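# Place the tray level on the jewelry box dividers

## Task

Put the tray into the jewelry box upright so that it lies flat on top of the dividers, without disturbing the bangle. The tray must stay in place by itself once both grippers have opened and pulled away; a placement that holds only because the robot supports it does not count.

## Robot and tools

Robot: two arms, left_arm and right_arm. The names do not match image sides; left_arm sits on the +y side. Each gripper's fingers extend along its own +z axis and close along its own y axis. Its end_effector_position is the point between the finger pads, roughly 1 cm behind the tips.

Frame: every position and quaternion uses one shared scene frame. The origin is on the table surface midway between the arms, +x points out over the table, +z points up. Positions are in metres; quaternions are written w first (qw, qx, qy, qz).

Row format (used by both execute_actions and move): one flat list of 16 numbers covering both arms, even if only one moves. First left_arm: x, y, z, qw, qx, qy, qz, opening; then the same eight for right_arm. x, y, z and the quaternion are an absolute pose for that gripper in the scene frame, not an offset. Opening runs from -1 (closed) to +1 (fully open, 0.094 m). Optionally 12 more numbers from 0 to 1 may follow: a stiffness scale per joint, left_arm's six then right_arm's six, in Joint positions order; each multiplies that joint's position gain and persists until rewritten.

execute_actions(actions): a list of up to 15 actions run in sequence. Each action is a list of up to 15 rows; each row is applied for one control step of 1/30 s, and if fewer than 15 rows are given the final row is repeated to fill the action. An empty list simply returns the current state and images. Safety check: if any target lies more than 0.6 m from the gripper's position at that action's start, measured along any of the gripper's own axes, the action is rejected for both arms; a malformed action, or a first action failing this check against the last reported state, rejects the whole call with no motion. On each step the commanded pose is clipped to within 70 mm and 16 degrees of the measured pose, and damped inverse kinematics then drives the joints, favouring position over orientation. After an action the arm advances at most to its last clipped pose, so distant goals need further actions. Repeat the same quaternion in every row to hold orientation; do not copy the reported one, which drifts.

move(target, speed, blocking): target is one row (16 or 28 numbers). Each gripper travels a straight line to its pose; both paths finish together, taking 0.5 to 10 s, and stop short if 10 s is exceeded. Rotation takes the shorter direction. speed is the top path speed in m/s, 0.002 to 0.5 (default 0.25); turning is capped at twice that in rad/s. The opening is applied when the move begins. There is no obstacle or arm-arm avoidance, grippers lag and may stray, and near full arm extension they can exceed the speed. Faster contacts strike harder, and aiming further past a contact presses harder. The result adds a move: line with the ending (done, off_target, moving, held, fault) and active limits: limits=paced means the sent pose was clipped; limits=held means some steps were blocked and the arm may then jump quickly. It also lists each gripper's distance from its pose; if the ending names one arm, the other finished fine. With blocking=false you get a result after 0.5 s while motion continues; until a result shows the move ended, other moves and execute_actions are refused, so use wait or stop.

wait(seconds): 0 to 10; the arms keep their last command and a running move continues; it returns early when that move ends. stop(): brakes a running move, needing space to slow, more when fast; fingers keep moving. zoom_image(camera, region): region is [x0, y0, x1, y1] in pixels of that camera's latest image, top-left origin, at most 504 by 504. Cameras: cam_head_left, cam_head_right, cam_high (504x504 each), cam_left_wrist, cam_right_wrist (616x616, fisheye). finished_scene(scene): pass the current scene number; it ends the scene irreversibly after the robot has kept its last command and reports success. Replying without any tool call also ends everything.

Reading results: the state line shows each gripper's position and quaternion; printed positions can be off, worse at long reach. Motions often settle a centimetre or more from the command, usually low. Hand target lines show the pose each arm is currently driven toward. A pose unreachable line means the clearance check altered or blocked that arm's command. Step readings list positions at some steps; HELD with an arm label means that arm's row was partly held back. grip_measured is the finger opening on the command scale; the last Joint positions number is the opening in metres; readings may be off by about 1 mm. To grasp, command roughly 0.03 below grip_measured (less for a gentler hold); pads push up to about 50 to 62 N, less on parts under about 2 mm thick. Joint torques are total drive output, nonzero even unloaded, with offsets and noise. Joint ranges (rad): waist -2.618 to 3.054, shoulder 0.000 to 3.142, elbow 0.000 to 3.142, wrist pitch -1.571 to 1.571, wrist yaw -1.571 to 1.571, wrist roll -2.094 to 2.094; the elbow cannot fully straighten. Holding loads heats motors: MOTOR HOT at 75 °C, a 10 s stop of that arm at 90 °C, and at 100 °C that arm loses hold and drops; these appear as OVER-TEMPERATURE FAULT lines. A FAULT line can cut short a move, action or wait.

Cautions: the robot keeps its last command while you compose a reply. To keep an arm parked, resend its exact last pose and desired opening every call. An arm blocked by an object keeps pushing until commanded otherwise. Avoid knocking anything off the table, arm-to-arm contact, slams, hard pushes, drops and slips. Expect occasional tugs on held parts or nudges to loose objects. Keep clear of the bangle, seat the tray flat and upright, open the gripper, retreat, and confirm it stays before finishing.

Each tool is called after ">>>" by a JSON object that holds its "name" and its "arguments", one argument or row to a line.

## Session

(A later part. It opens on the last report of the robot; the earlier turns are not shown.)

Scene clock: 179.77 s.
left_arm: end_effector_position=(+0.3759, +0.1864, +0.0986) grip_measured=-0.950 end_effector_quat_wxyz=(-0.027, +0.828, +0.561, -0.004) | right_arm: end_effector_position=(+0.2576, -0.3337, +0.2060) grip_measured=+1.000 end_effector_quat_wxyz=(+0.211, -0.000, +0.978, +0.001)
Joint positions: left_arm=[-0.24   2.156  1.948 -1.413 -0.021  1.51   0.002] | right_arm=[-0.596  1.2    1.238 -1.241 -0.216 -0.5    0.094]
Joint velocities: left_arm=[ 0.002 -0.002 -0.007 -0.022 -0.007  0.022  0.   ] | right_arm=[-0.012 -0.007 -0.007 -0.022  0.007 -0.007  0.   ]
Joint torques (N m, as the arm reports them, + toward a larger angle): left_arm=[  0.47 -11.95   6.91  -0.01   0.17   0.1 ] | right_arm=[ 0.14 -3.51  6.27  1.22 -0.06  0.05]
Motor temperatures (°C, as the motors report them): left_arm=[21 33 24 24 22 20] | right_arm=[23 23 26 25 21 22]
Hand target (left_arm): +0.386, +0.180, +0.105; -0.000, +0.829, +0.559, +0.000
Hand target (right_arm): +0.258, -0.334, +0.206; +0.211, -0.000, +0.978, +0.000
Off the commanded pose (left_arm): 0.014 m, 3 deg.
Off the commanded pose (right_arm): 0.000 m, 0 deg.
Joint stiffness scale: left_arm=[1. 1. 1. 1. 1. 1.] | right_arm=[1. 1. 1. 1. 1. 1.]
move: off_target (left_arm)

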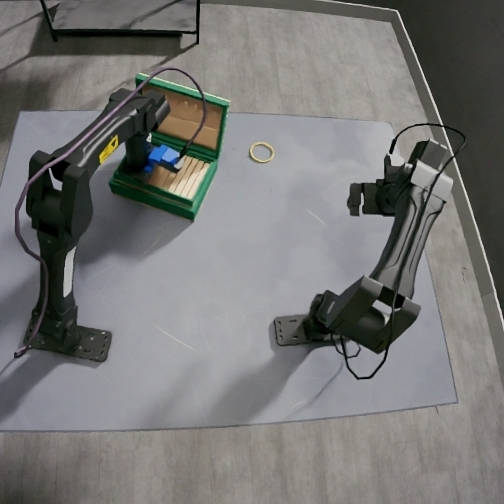

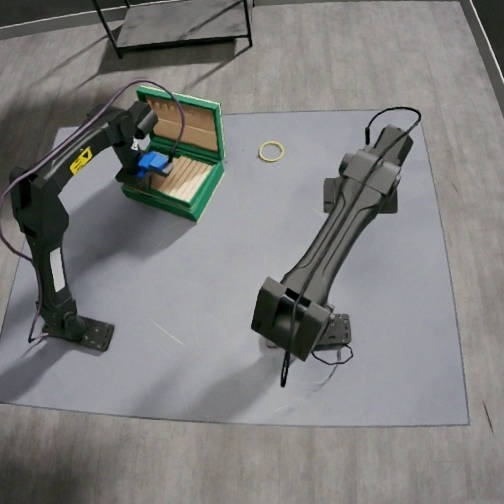

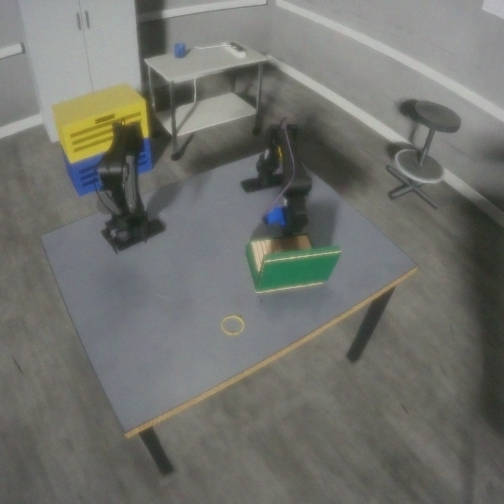

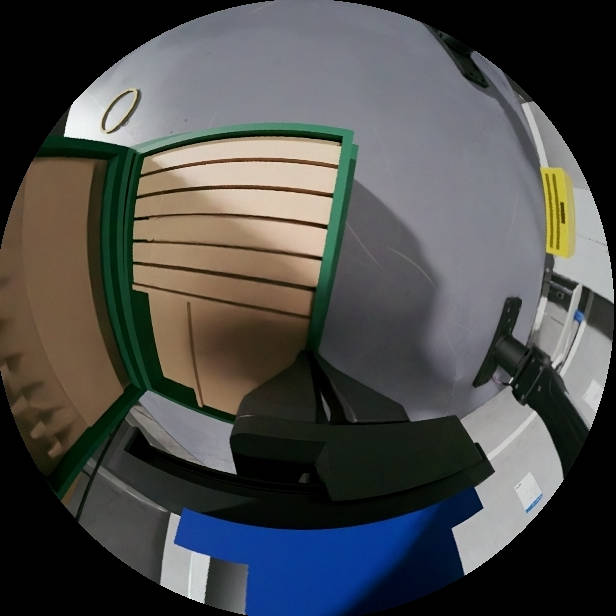

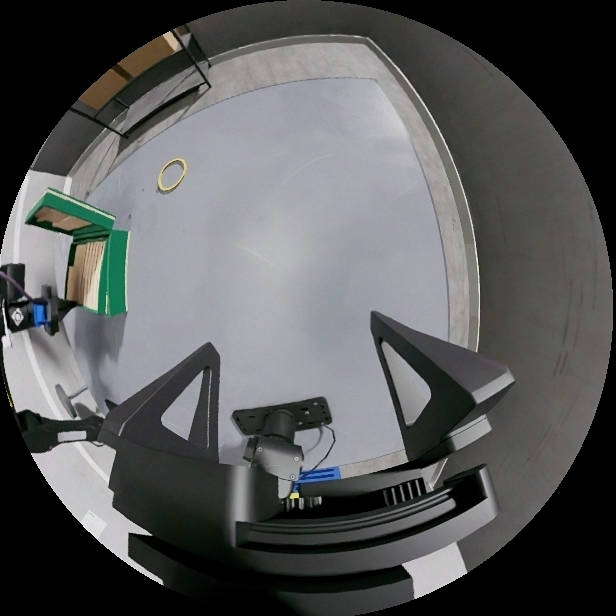

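>>> {"name": "move", "arguments": {
  "target": [0.392,0.178,0.108,0,0.829,0.559,0,-1,0.2577,-0.334,0.2061,0.211,0,0.978,0,1],
  "speed": 0.02
}}

>>> {"name": "zoom_image", "arguments": {
  "camera": "cam_head_right",
  "region": [80,80,260,240]
}}

Scene clock: 209.17 s.
left_arm: end_effector_position=(+0.3837, +0.1836, +0.0960) grip_measured=-0.950 end_effector_quat_wxyz=(-0.026, +0.828, +0.560, -0.001) | right_arm: end_effector_position=(+0.2576, -0.3337, +0.2060) grip_measured=+1.000 end_effector_quat_wxyz=(+0.211, -0.000, +0.978, +0.001)
Joint positions: left_arm=[-0.24   2.189  1.991 -1.418 -0.025  1.513  0.002] | right_arm=[-0.596  1.2    1.238 -1.241 -0.216 -0.5    0.094]
Joint velocities: left_arm=[-0.007 -0.002  0.002  0.022  0.022 -0.007 -0.   ] | right_arm=[-0.017 -0.002  0.002 -0.022 -0.066 -0.007  0.   ]
Joint torques (N m, as the arm reports them, + toward a larger angle): left_arm=[  0.58 -12.64   8.21  -0.16   0.2    0.06] | right_arm=[ 0.16 -3.49  6.26  1.22 -0.05  0.05]
Motor temperatures (°C, as the motors report them): left_arm=[21 32 26 24 22 20] | right_arm=[23 23 26 26 21 22]
Hand target (left_arm): +0.392, +0.178, +0.108; +0.000, +0.829, +0.559, +0.000
Hand target (right_arm): +0.258, -0.334, +0.206; +0.211, -0.000, +0.978, +0.000
Off the commanded pose (left_arm): 0.016 m, 3 deg.
Off the commanded pose (right_arm): 0.000 m, 0 deg.
Joint stiffness scale: left_arm=[1. 1. 1. 1. 1. 1.] | right_arm=[1. 1. 1. 1. 1. 1.]
move: off_target (left_arm)

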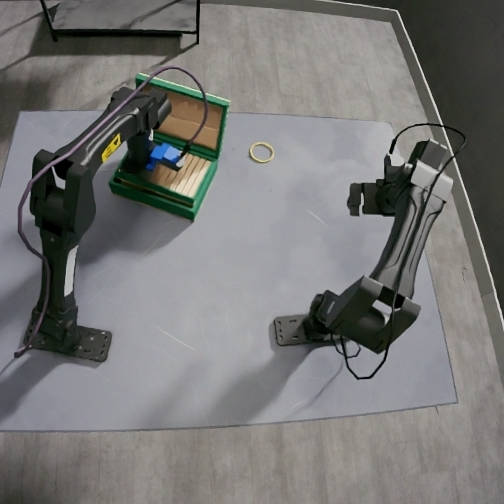

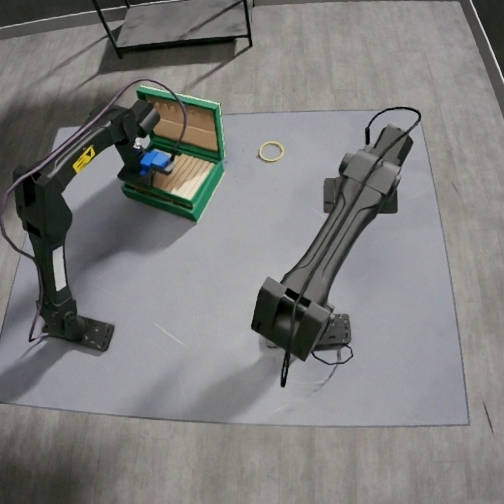

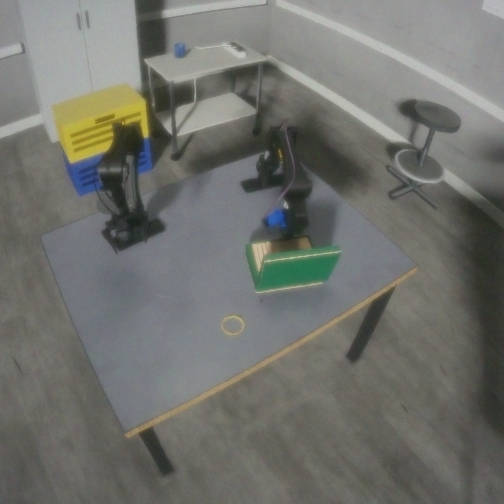

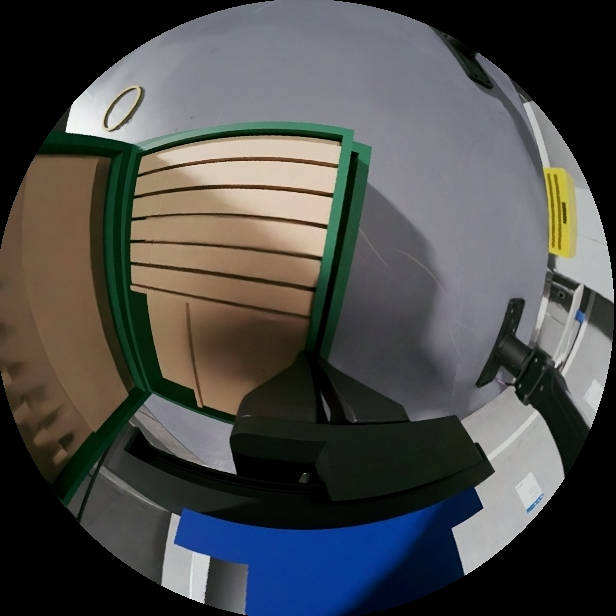

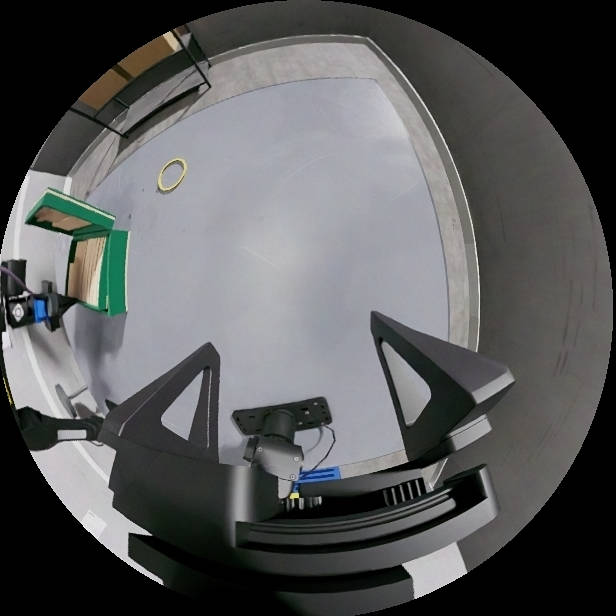

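Region (80, 80, 260, 240) of cam_head_right's 504x504 image, scaled by 2.800, with more detail than that image has.

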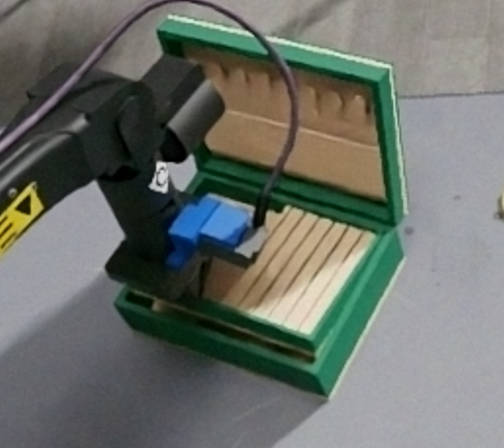

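There's a gap in front. Lower a bit, then release.

>>> {"name": "move", "arguments": {
  "target": [0.388,0.180,0.092,0,0.829,0.559,0,-1,0.2577,-0.334,0.2061,0.211,0,0.978,0,1],
  "speed": 0.02
}}

>>> {"name": "zoom_image", "arguments": {
  "camera": "cam_head_right",
  "region": [80,80,260,240]
}}

Scene clock: 216.03 s.
left_arm: end_effector_position=(+0.3832, +0.1841, +0.0844) grip_measured=-0.950 end_effector_quat_wxyz=(-0.028, +0.828, +0.559, -0.001) | right_arm: end_effector_position=(+0.2576, -0.3337, +0.2060) grip_measured=+1.000 end_effector_quat_wxyz=(+0.211, -0.000, +0.978, +0.001)
Joint positions: left_arm=[-0.24   2.189  1.945 -1.375 -0.027  1.513  0.002] | right_arm=[-0.596  1.2    1.238 -1.241 -0.216 -0.5    0.094]
Joint velocities: left_arm=[ 0.002 -0.007 -0.007  0.007  0.037 -0.007 -0.001] | right_arm=[ 0.007  0.007 -0.012  0.022  0.007 -0.037  0.   ]
Joint torques (N m, as the arm reports them, + toward a larger angle): left_arm=[  0.65 -14.23   4.22   0.1    0.18   0.05] | right_arm=[ 0.15 -3.51  6.27  1.22 -0.06  0.05]
Motor temperatures (°C, as the motors report them): left_arm=[21 32 26 24 22 20] | right_arm=[23 23 26 26 21 22]
Hand target (left_arm): +0.388, +0.180, +0.092; -0.001, +0.829, +0.559, -0.000
Hand target (right_arm): +0.258, -0.334, +0.206; +0.211, -0.000, +0.978, +0.000
Off the commanded pose (left_arm): 0.010 m, 3 deg.
Off the commanded pose (right_arm): 0.000 m, 0 deg.
Joint stiffness scale: left_arm=[1. 1. 1. 1. 1. 1.] | right_arm=[1. 1. 1. 1. 1. 1.]
move: off_target (left_arm)

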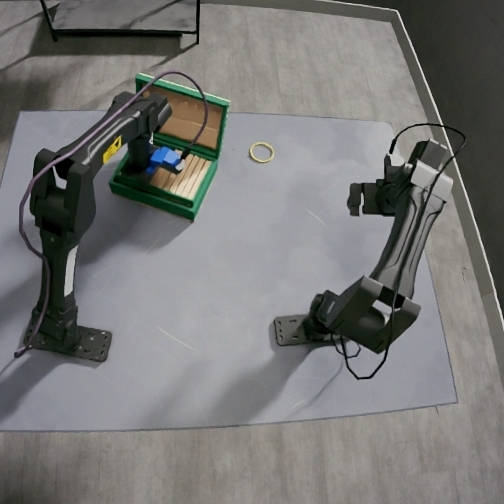

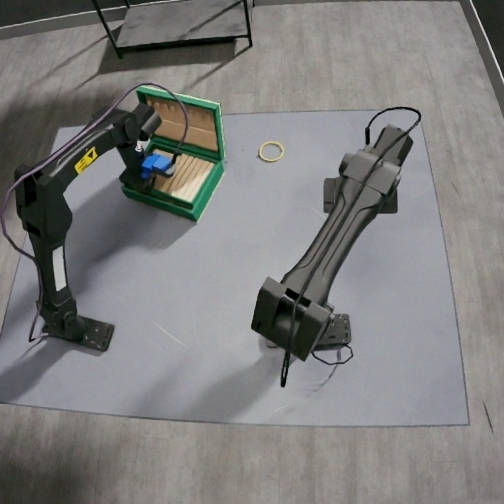

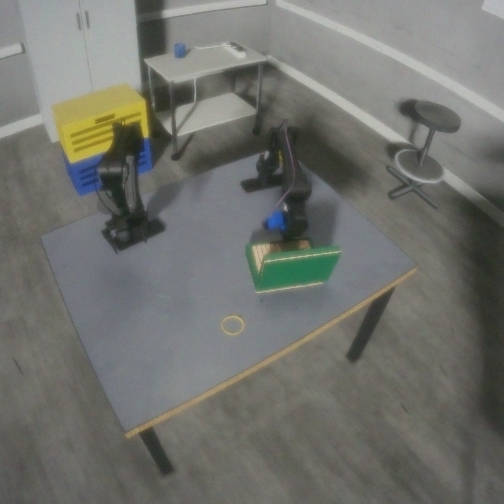

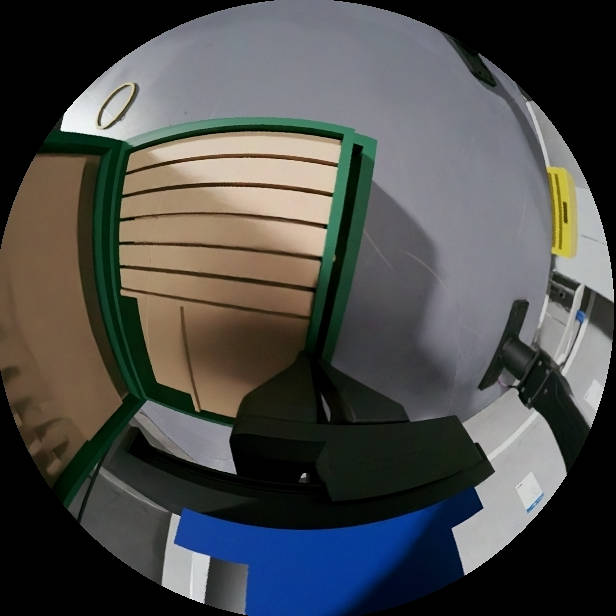

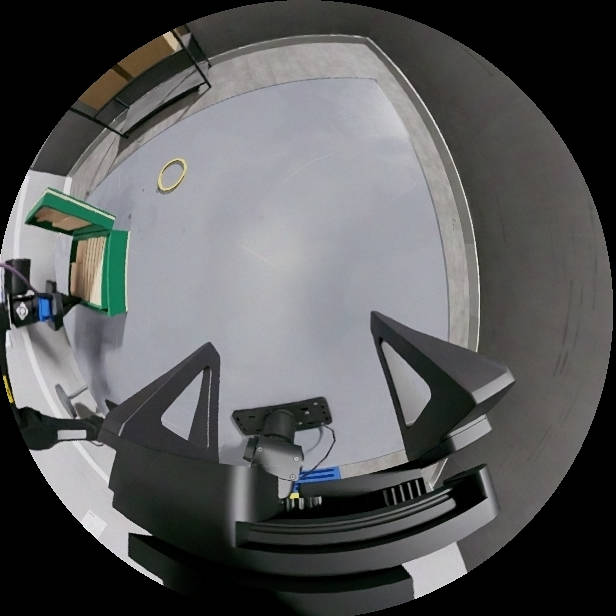

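Region (80, 80, 260, 240) of cam_head_right's 504x504 image, scaled by 2.800, with more detail than that image has.

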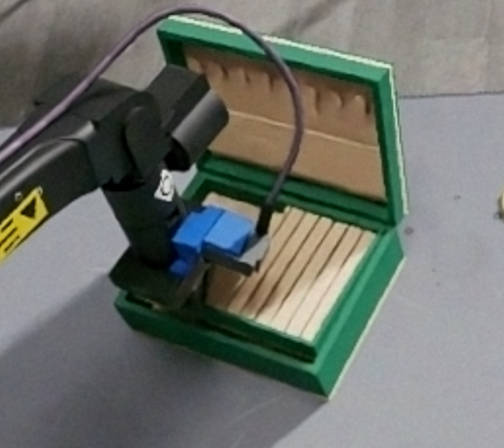

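Finger fits in the gap. Release slightly, lift, and retreat.

>>> {"name": "move", "arguments": {
  "target": [0.388,0.180,0.088,0,0.829,0.559,0,-0.85,0.2577,-0.334,0.2061,0.211,0,0.978,0,1],
  "speed": 0.02
}}

>>> {"name": "move", "arguments": {
  "target": [0.385,0.182,0.15,0,0.829,0.559,0,-0.85,0.2577,-0.334,0.2061,0.211,0,0.978,0,1],
  "speed": 0.06
}}

>>> {"name": "move", "arguments": {
  "target": [0.24,0.33,0.16,0,0.7071,0.7071,0,0,0.2577,-0.334,0.2061,0.211,0,0.978,0,1]
}}

>>> {"name": "zoom_image", "arguments": {
  "camera": "cam_head_right",
  "region": [80,80,260,240]
}}

Scene clock: 225.37 s.
left_arm: end_effector_position=(+0.3895, +0.1793, +0.0818) grip_measured=-0.852 end_effector_quat_wxyz=(-0.011, +0.829, +0.559, +0.003) | right_arm: end_effector_position=(+0.2576, -0.3337, +0.2060) grip_measured=+1.000 end_effector_quat_wxyz=(+0.211, -0.000, +0.978, +0.001)
Joint positions: left_arm=[-0.24   2.187  1.932 -1.331 -0.017  1.516  0.007] | right_arm=[-0.596  1.2    1.238 -1.241 -0.216 -0.5    0.094]
Joint velocities: left_arm=[ 0.012  0.007  0.002 -0.051 -0.022 -0.051 -0.   ] | right_arm=[-0.002  0.007  0.012 -0.037 -0.022  0.022  0.   ]
Joint torques (N m, as the arm reports them, + toward a larger angle): left_arm=[  0.62 -14.2    3.79  -0.07   0.1    0.03] | right_arm=[ 0.16 -3.52  6.26  1.21 -0.05  0.05]
Motor temperatures (°C, as the motors report them): left_arm=[21 33 25 24 22 20] | right_arm=[23 23 26 26 21 22]
Hand target (left_arm): +0.388, +0.180, +0.088; -0.001, +0.829, +0.559, -0.000
Hand target (right_arm): +0.258, -0.334, +0.206; +0.211, -0.000, +0.978, +0.000
Off the commanded pose (left_arm): 0.006 m, 1 deg.
Off the commanded pose (right_arm): 0.000 m, 0 deg.
Joint stiffness scale: left_arm=[1. 1. 1. 1. 1. 1.] | right_arm=[1. 1. 1. 1. 1. 1.]
move: done

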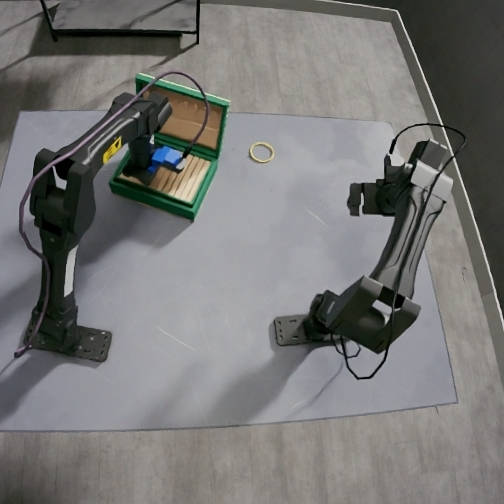

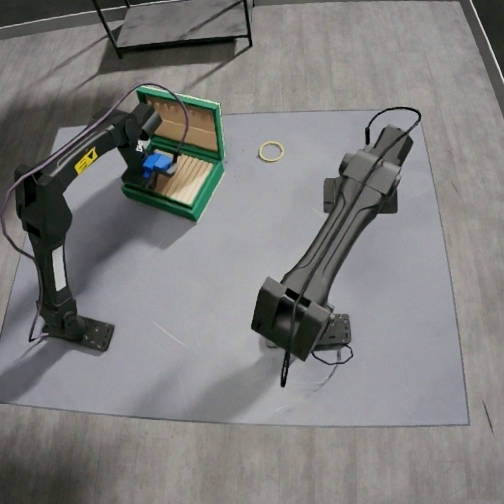

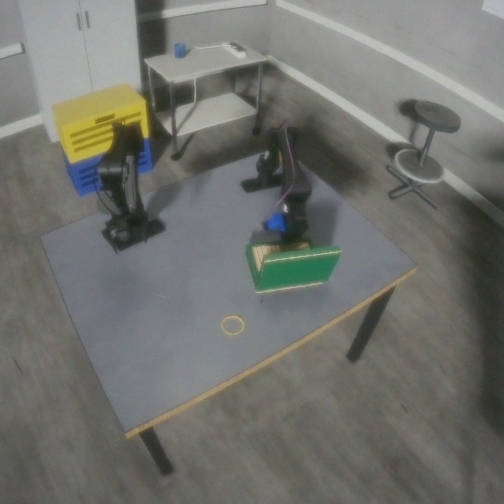

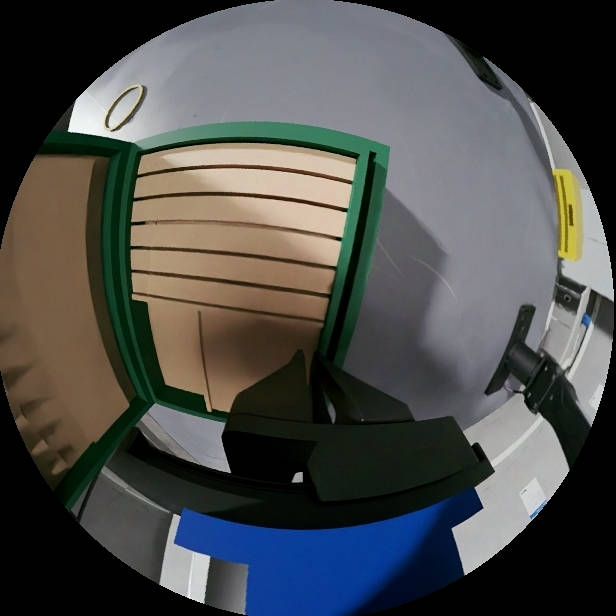

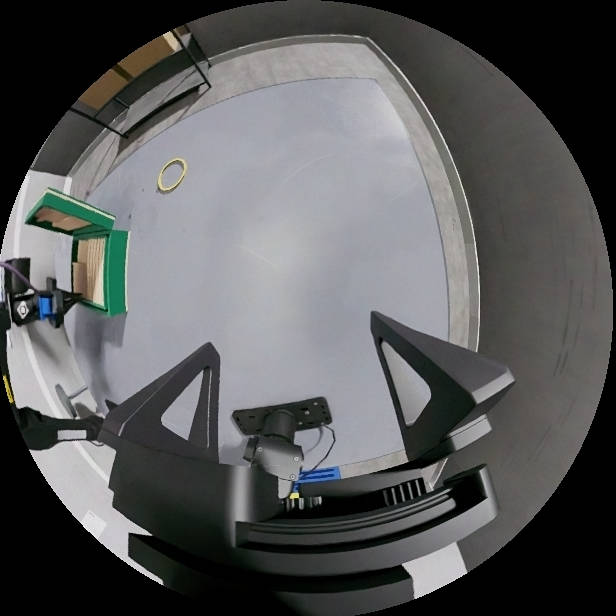

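Scene clock: 227.00 s.
left_arm: end_effector_position=(+0.3826, +0.1825, +0.1371) grip_measured=-0.852 end_effector_quat_wxyz=(-0.015, +0.830, +0.558, +0.001) | right_arm: end_effector_position=(+0.2576, -0.3337, +0.2060) grip_measured=+1.000 end_effector_quat_wxyz=(+0.211, -0.000, +0.978, +0.001)
Joint positions: left_arm=[-0.24   2.187  2.152 -1.561 -0.017  1.518  0.007] | right_arm=[-0.596  1.2    1.238 -1.241 -0.216 -0.5    0.094]
Joint velocities: left_arm=[-0.002 -0.002  0.002 -0.081  0.007 -0.066 -0.   ] | right_arm=[-0.032 -0.017 -0.002 -0.037  0.007  0.022  0.   ]
Joint torques (N m, as the arm reports them, + toward a larger angle): left_arm=[  0.79 -13.15   7.38  -0.27   0.12   0.03] | right_arm=[ 0.15 -3.51  6.26  1.22 -0.06  0.05]
Motor temperatures (°C, as the motors report them): left_arm=[21 33 25 24 22 20] | right_arm=[23 23 26 26 21 22]
Hand target (left_arm): +0.384, +0.182, +0.150; +0.001, +0.829, +0.559, +0.001
Hand target (right_arm): +0.258, -0.334, +0.206; +0.211, -0.000, +0.978, +0.000
Off the commanded pose (left_arm): 0.013 m, 2 deg.
Off the commanded pose (right_arm): 0.000 m, 0 deg.
Joint stiffness scale: left_arm=[1. 1. 1. 1. 1. 1.] | right_arm=[1. 1. 1. 1. 1. 1.]
joint sent to its limit (left arm) — the command would take joint 4 (wrist pitch) past its lower limit, so that joint was sent only as far as its limit.
move: off_target (left_arm)

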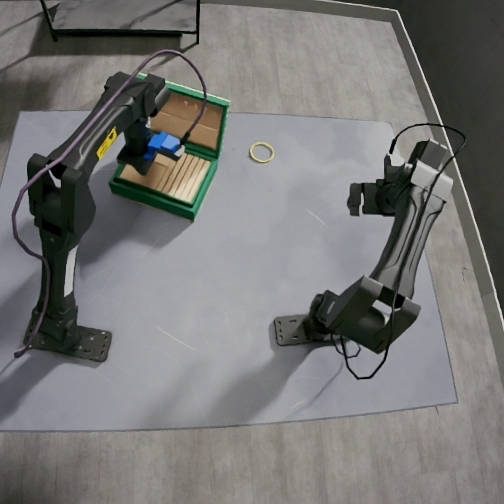

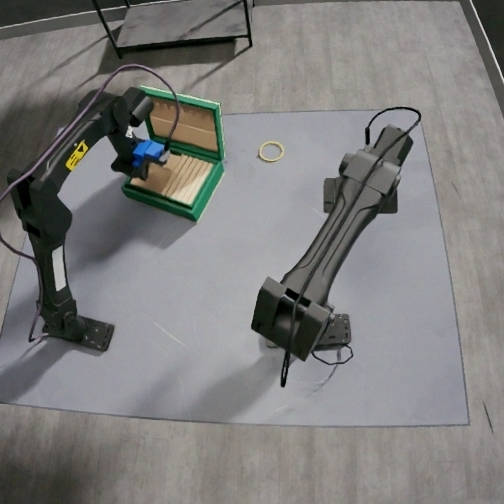

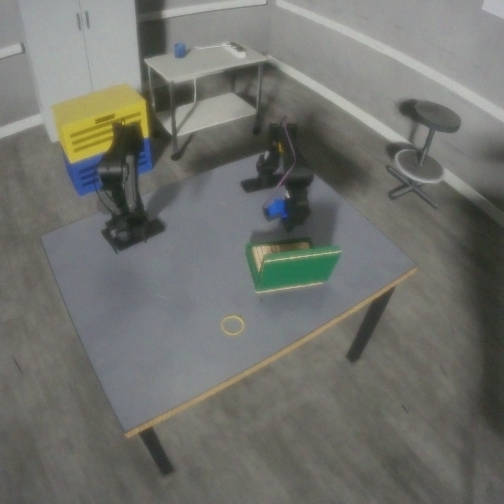

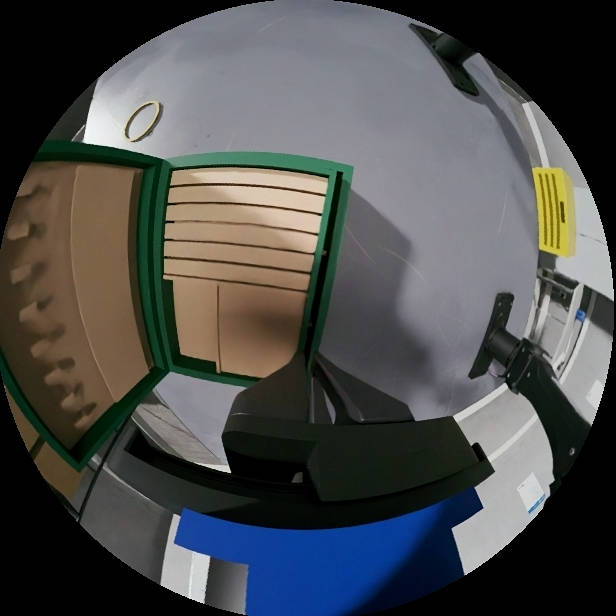

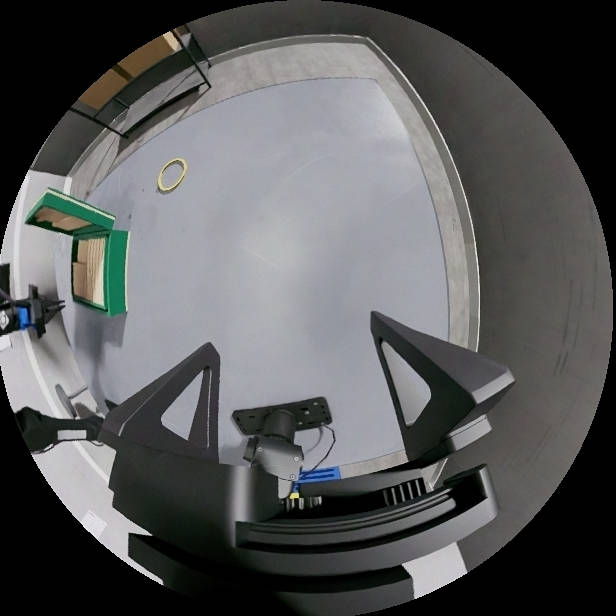

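Scene clock: 228.20 s.
left_arm: end_effector_position=(+0.2430, +0.3300, +0.1592) grip_measured=-0.002 end_effector_quat_wxyz=(-0.005, +0.706, +0.708, +0.007) | right_arm: end_effector_position=(+0.2576, -0.3337, +0.2060) grip_measured=+1.000 end_effector_quat_wxyz=(+0.211, -0.000, +0.978, +0.001)
Joint positions: left_arm=[ 0.079  1.442  1.31  -1.437 -0.017  1.447  0.047] | right_arm=[-0.596  1.2    1.238 -1.241 -0.216 -0.5    0.094]
Joint velocities: left_arm=[-0.012 -0.002  0.017 -0.066 -0.007  0.022 -0.   ] | right_arm=[-0.002 -0.007  0.012  0.022 -0.022  0.007  0.   ]
Joint torques (N m, as the arm reports them, + toward a larger angle): left_arm=[ 0.54 -6.07  3.68 -0.06  0.11  0.01] | right_arm=[ 0.15 -3.51  6.26  1.22 -0.05  0.05]
Motor temperatures (°C, as the motors report them): left_arm=[21 33 25 24 22 20] | right_arm=[23 23 26 26 21 22]
Hand target (left_arm): +0.238, +0.329, +0.157; -0.002, +0.707, +0.707, -0.000
Hand target (right_arm): +0.258, -0.334, +0.206; +0.211, -0.000, +0.978, +0.000
Off the commanded pose (left_arm): 0.003 m, 1 deg.
Off the commanded pose (right_arm): 0.000 m, 0 deg.
Joint stiffness scale: left_arm=[1. 1. 1. 1. 1. 1.] | right_arm=[1. 1. 1. 1. 1. 1.]
move: done

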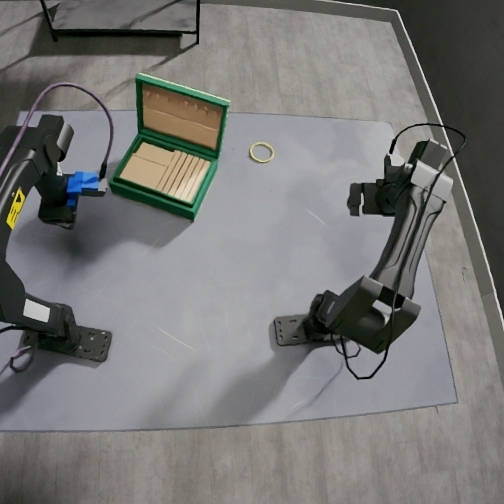

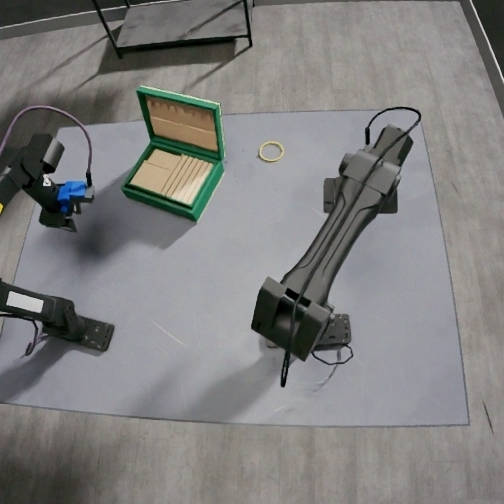

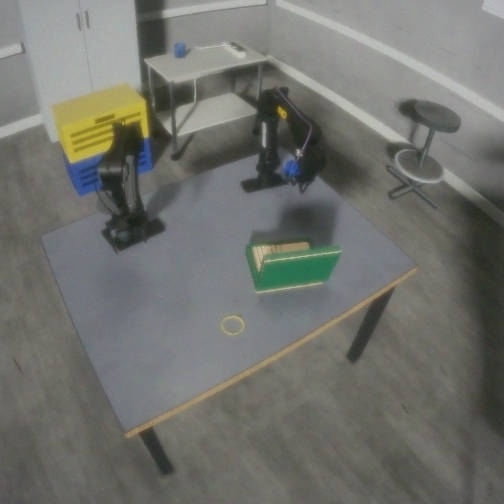

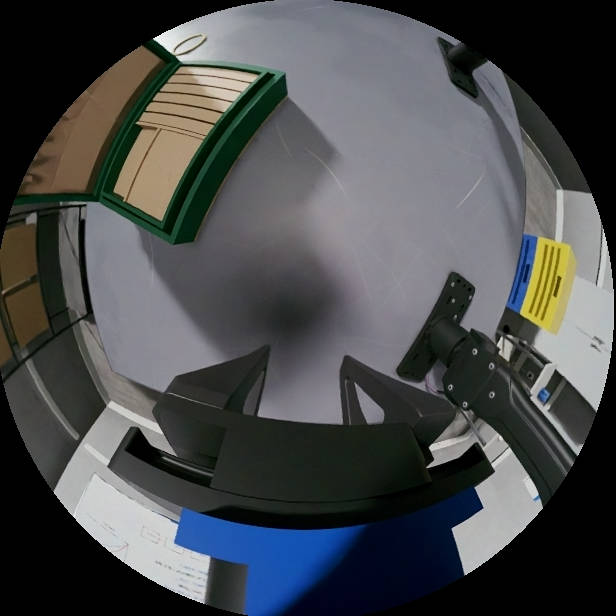

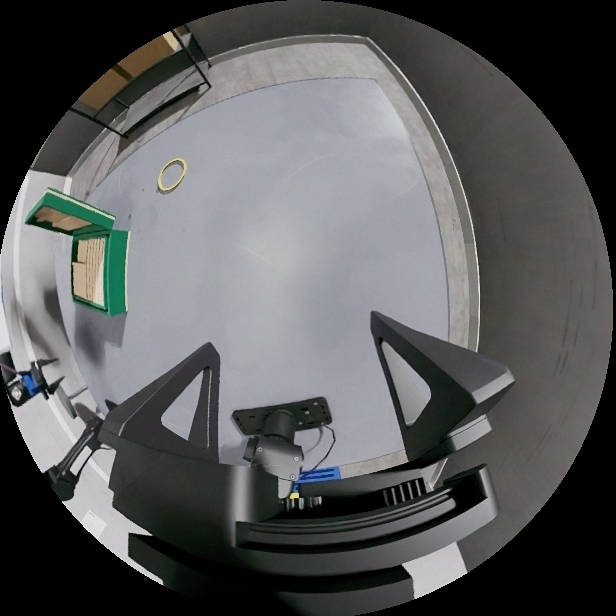

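Region (80, 80, 260, 240) of cam_head_right's 504x504 image, scaled by 2.800, with more detail than that image has.

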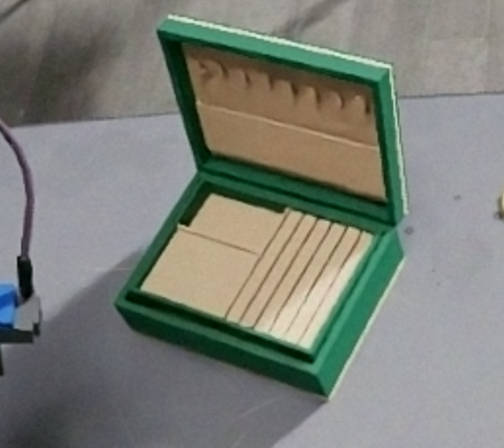

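>>> {"name": "finished_scene", "arguments": {
  "scene": 1
}}

The scene is finished: the task was done.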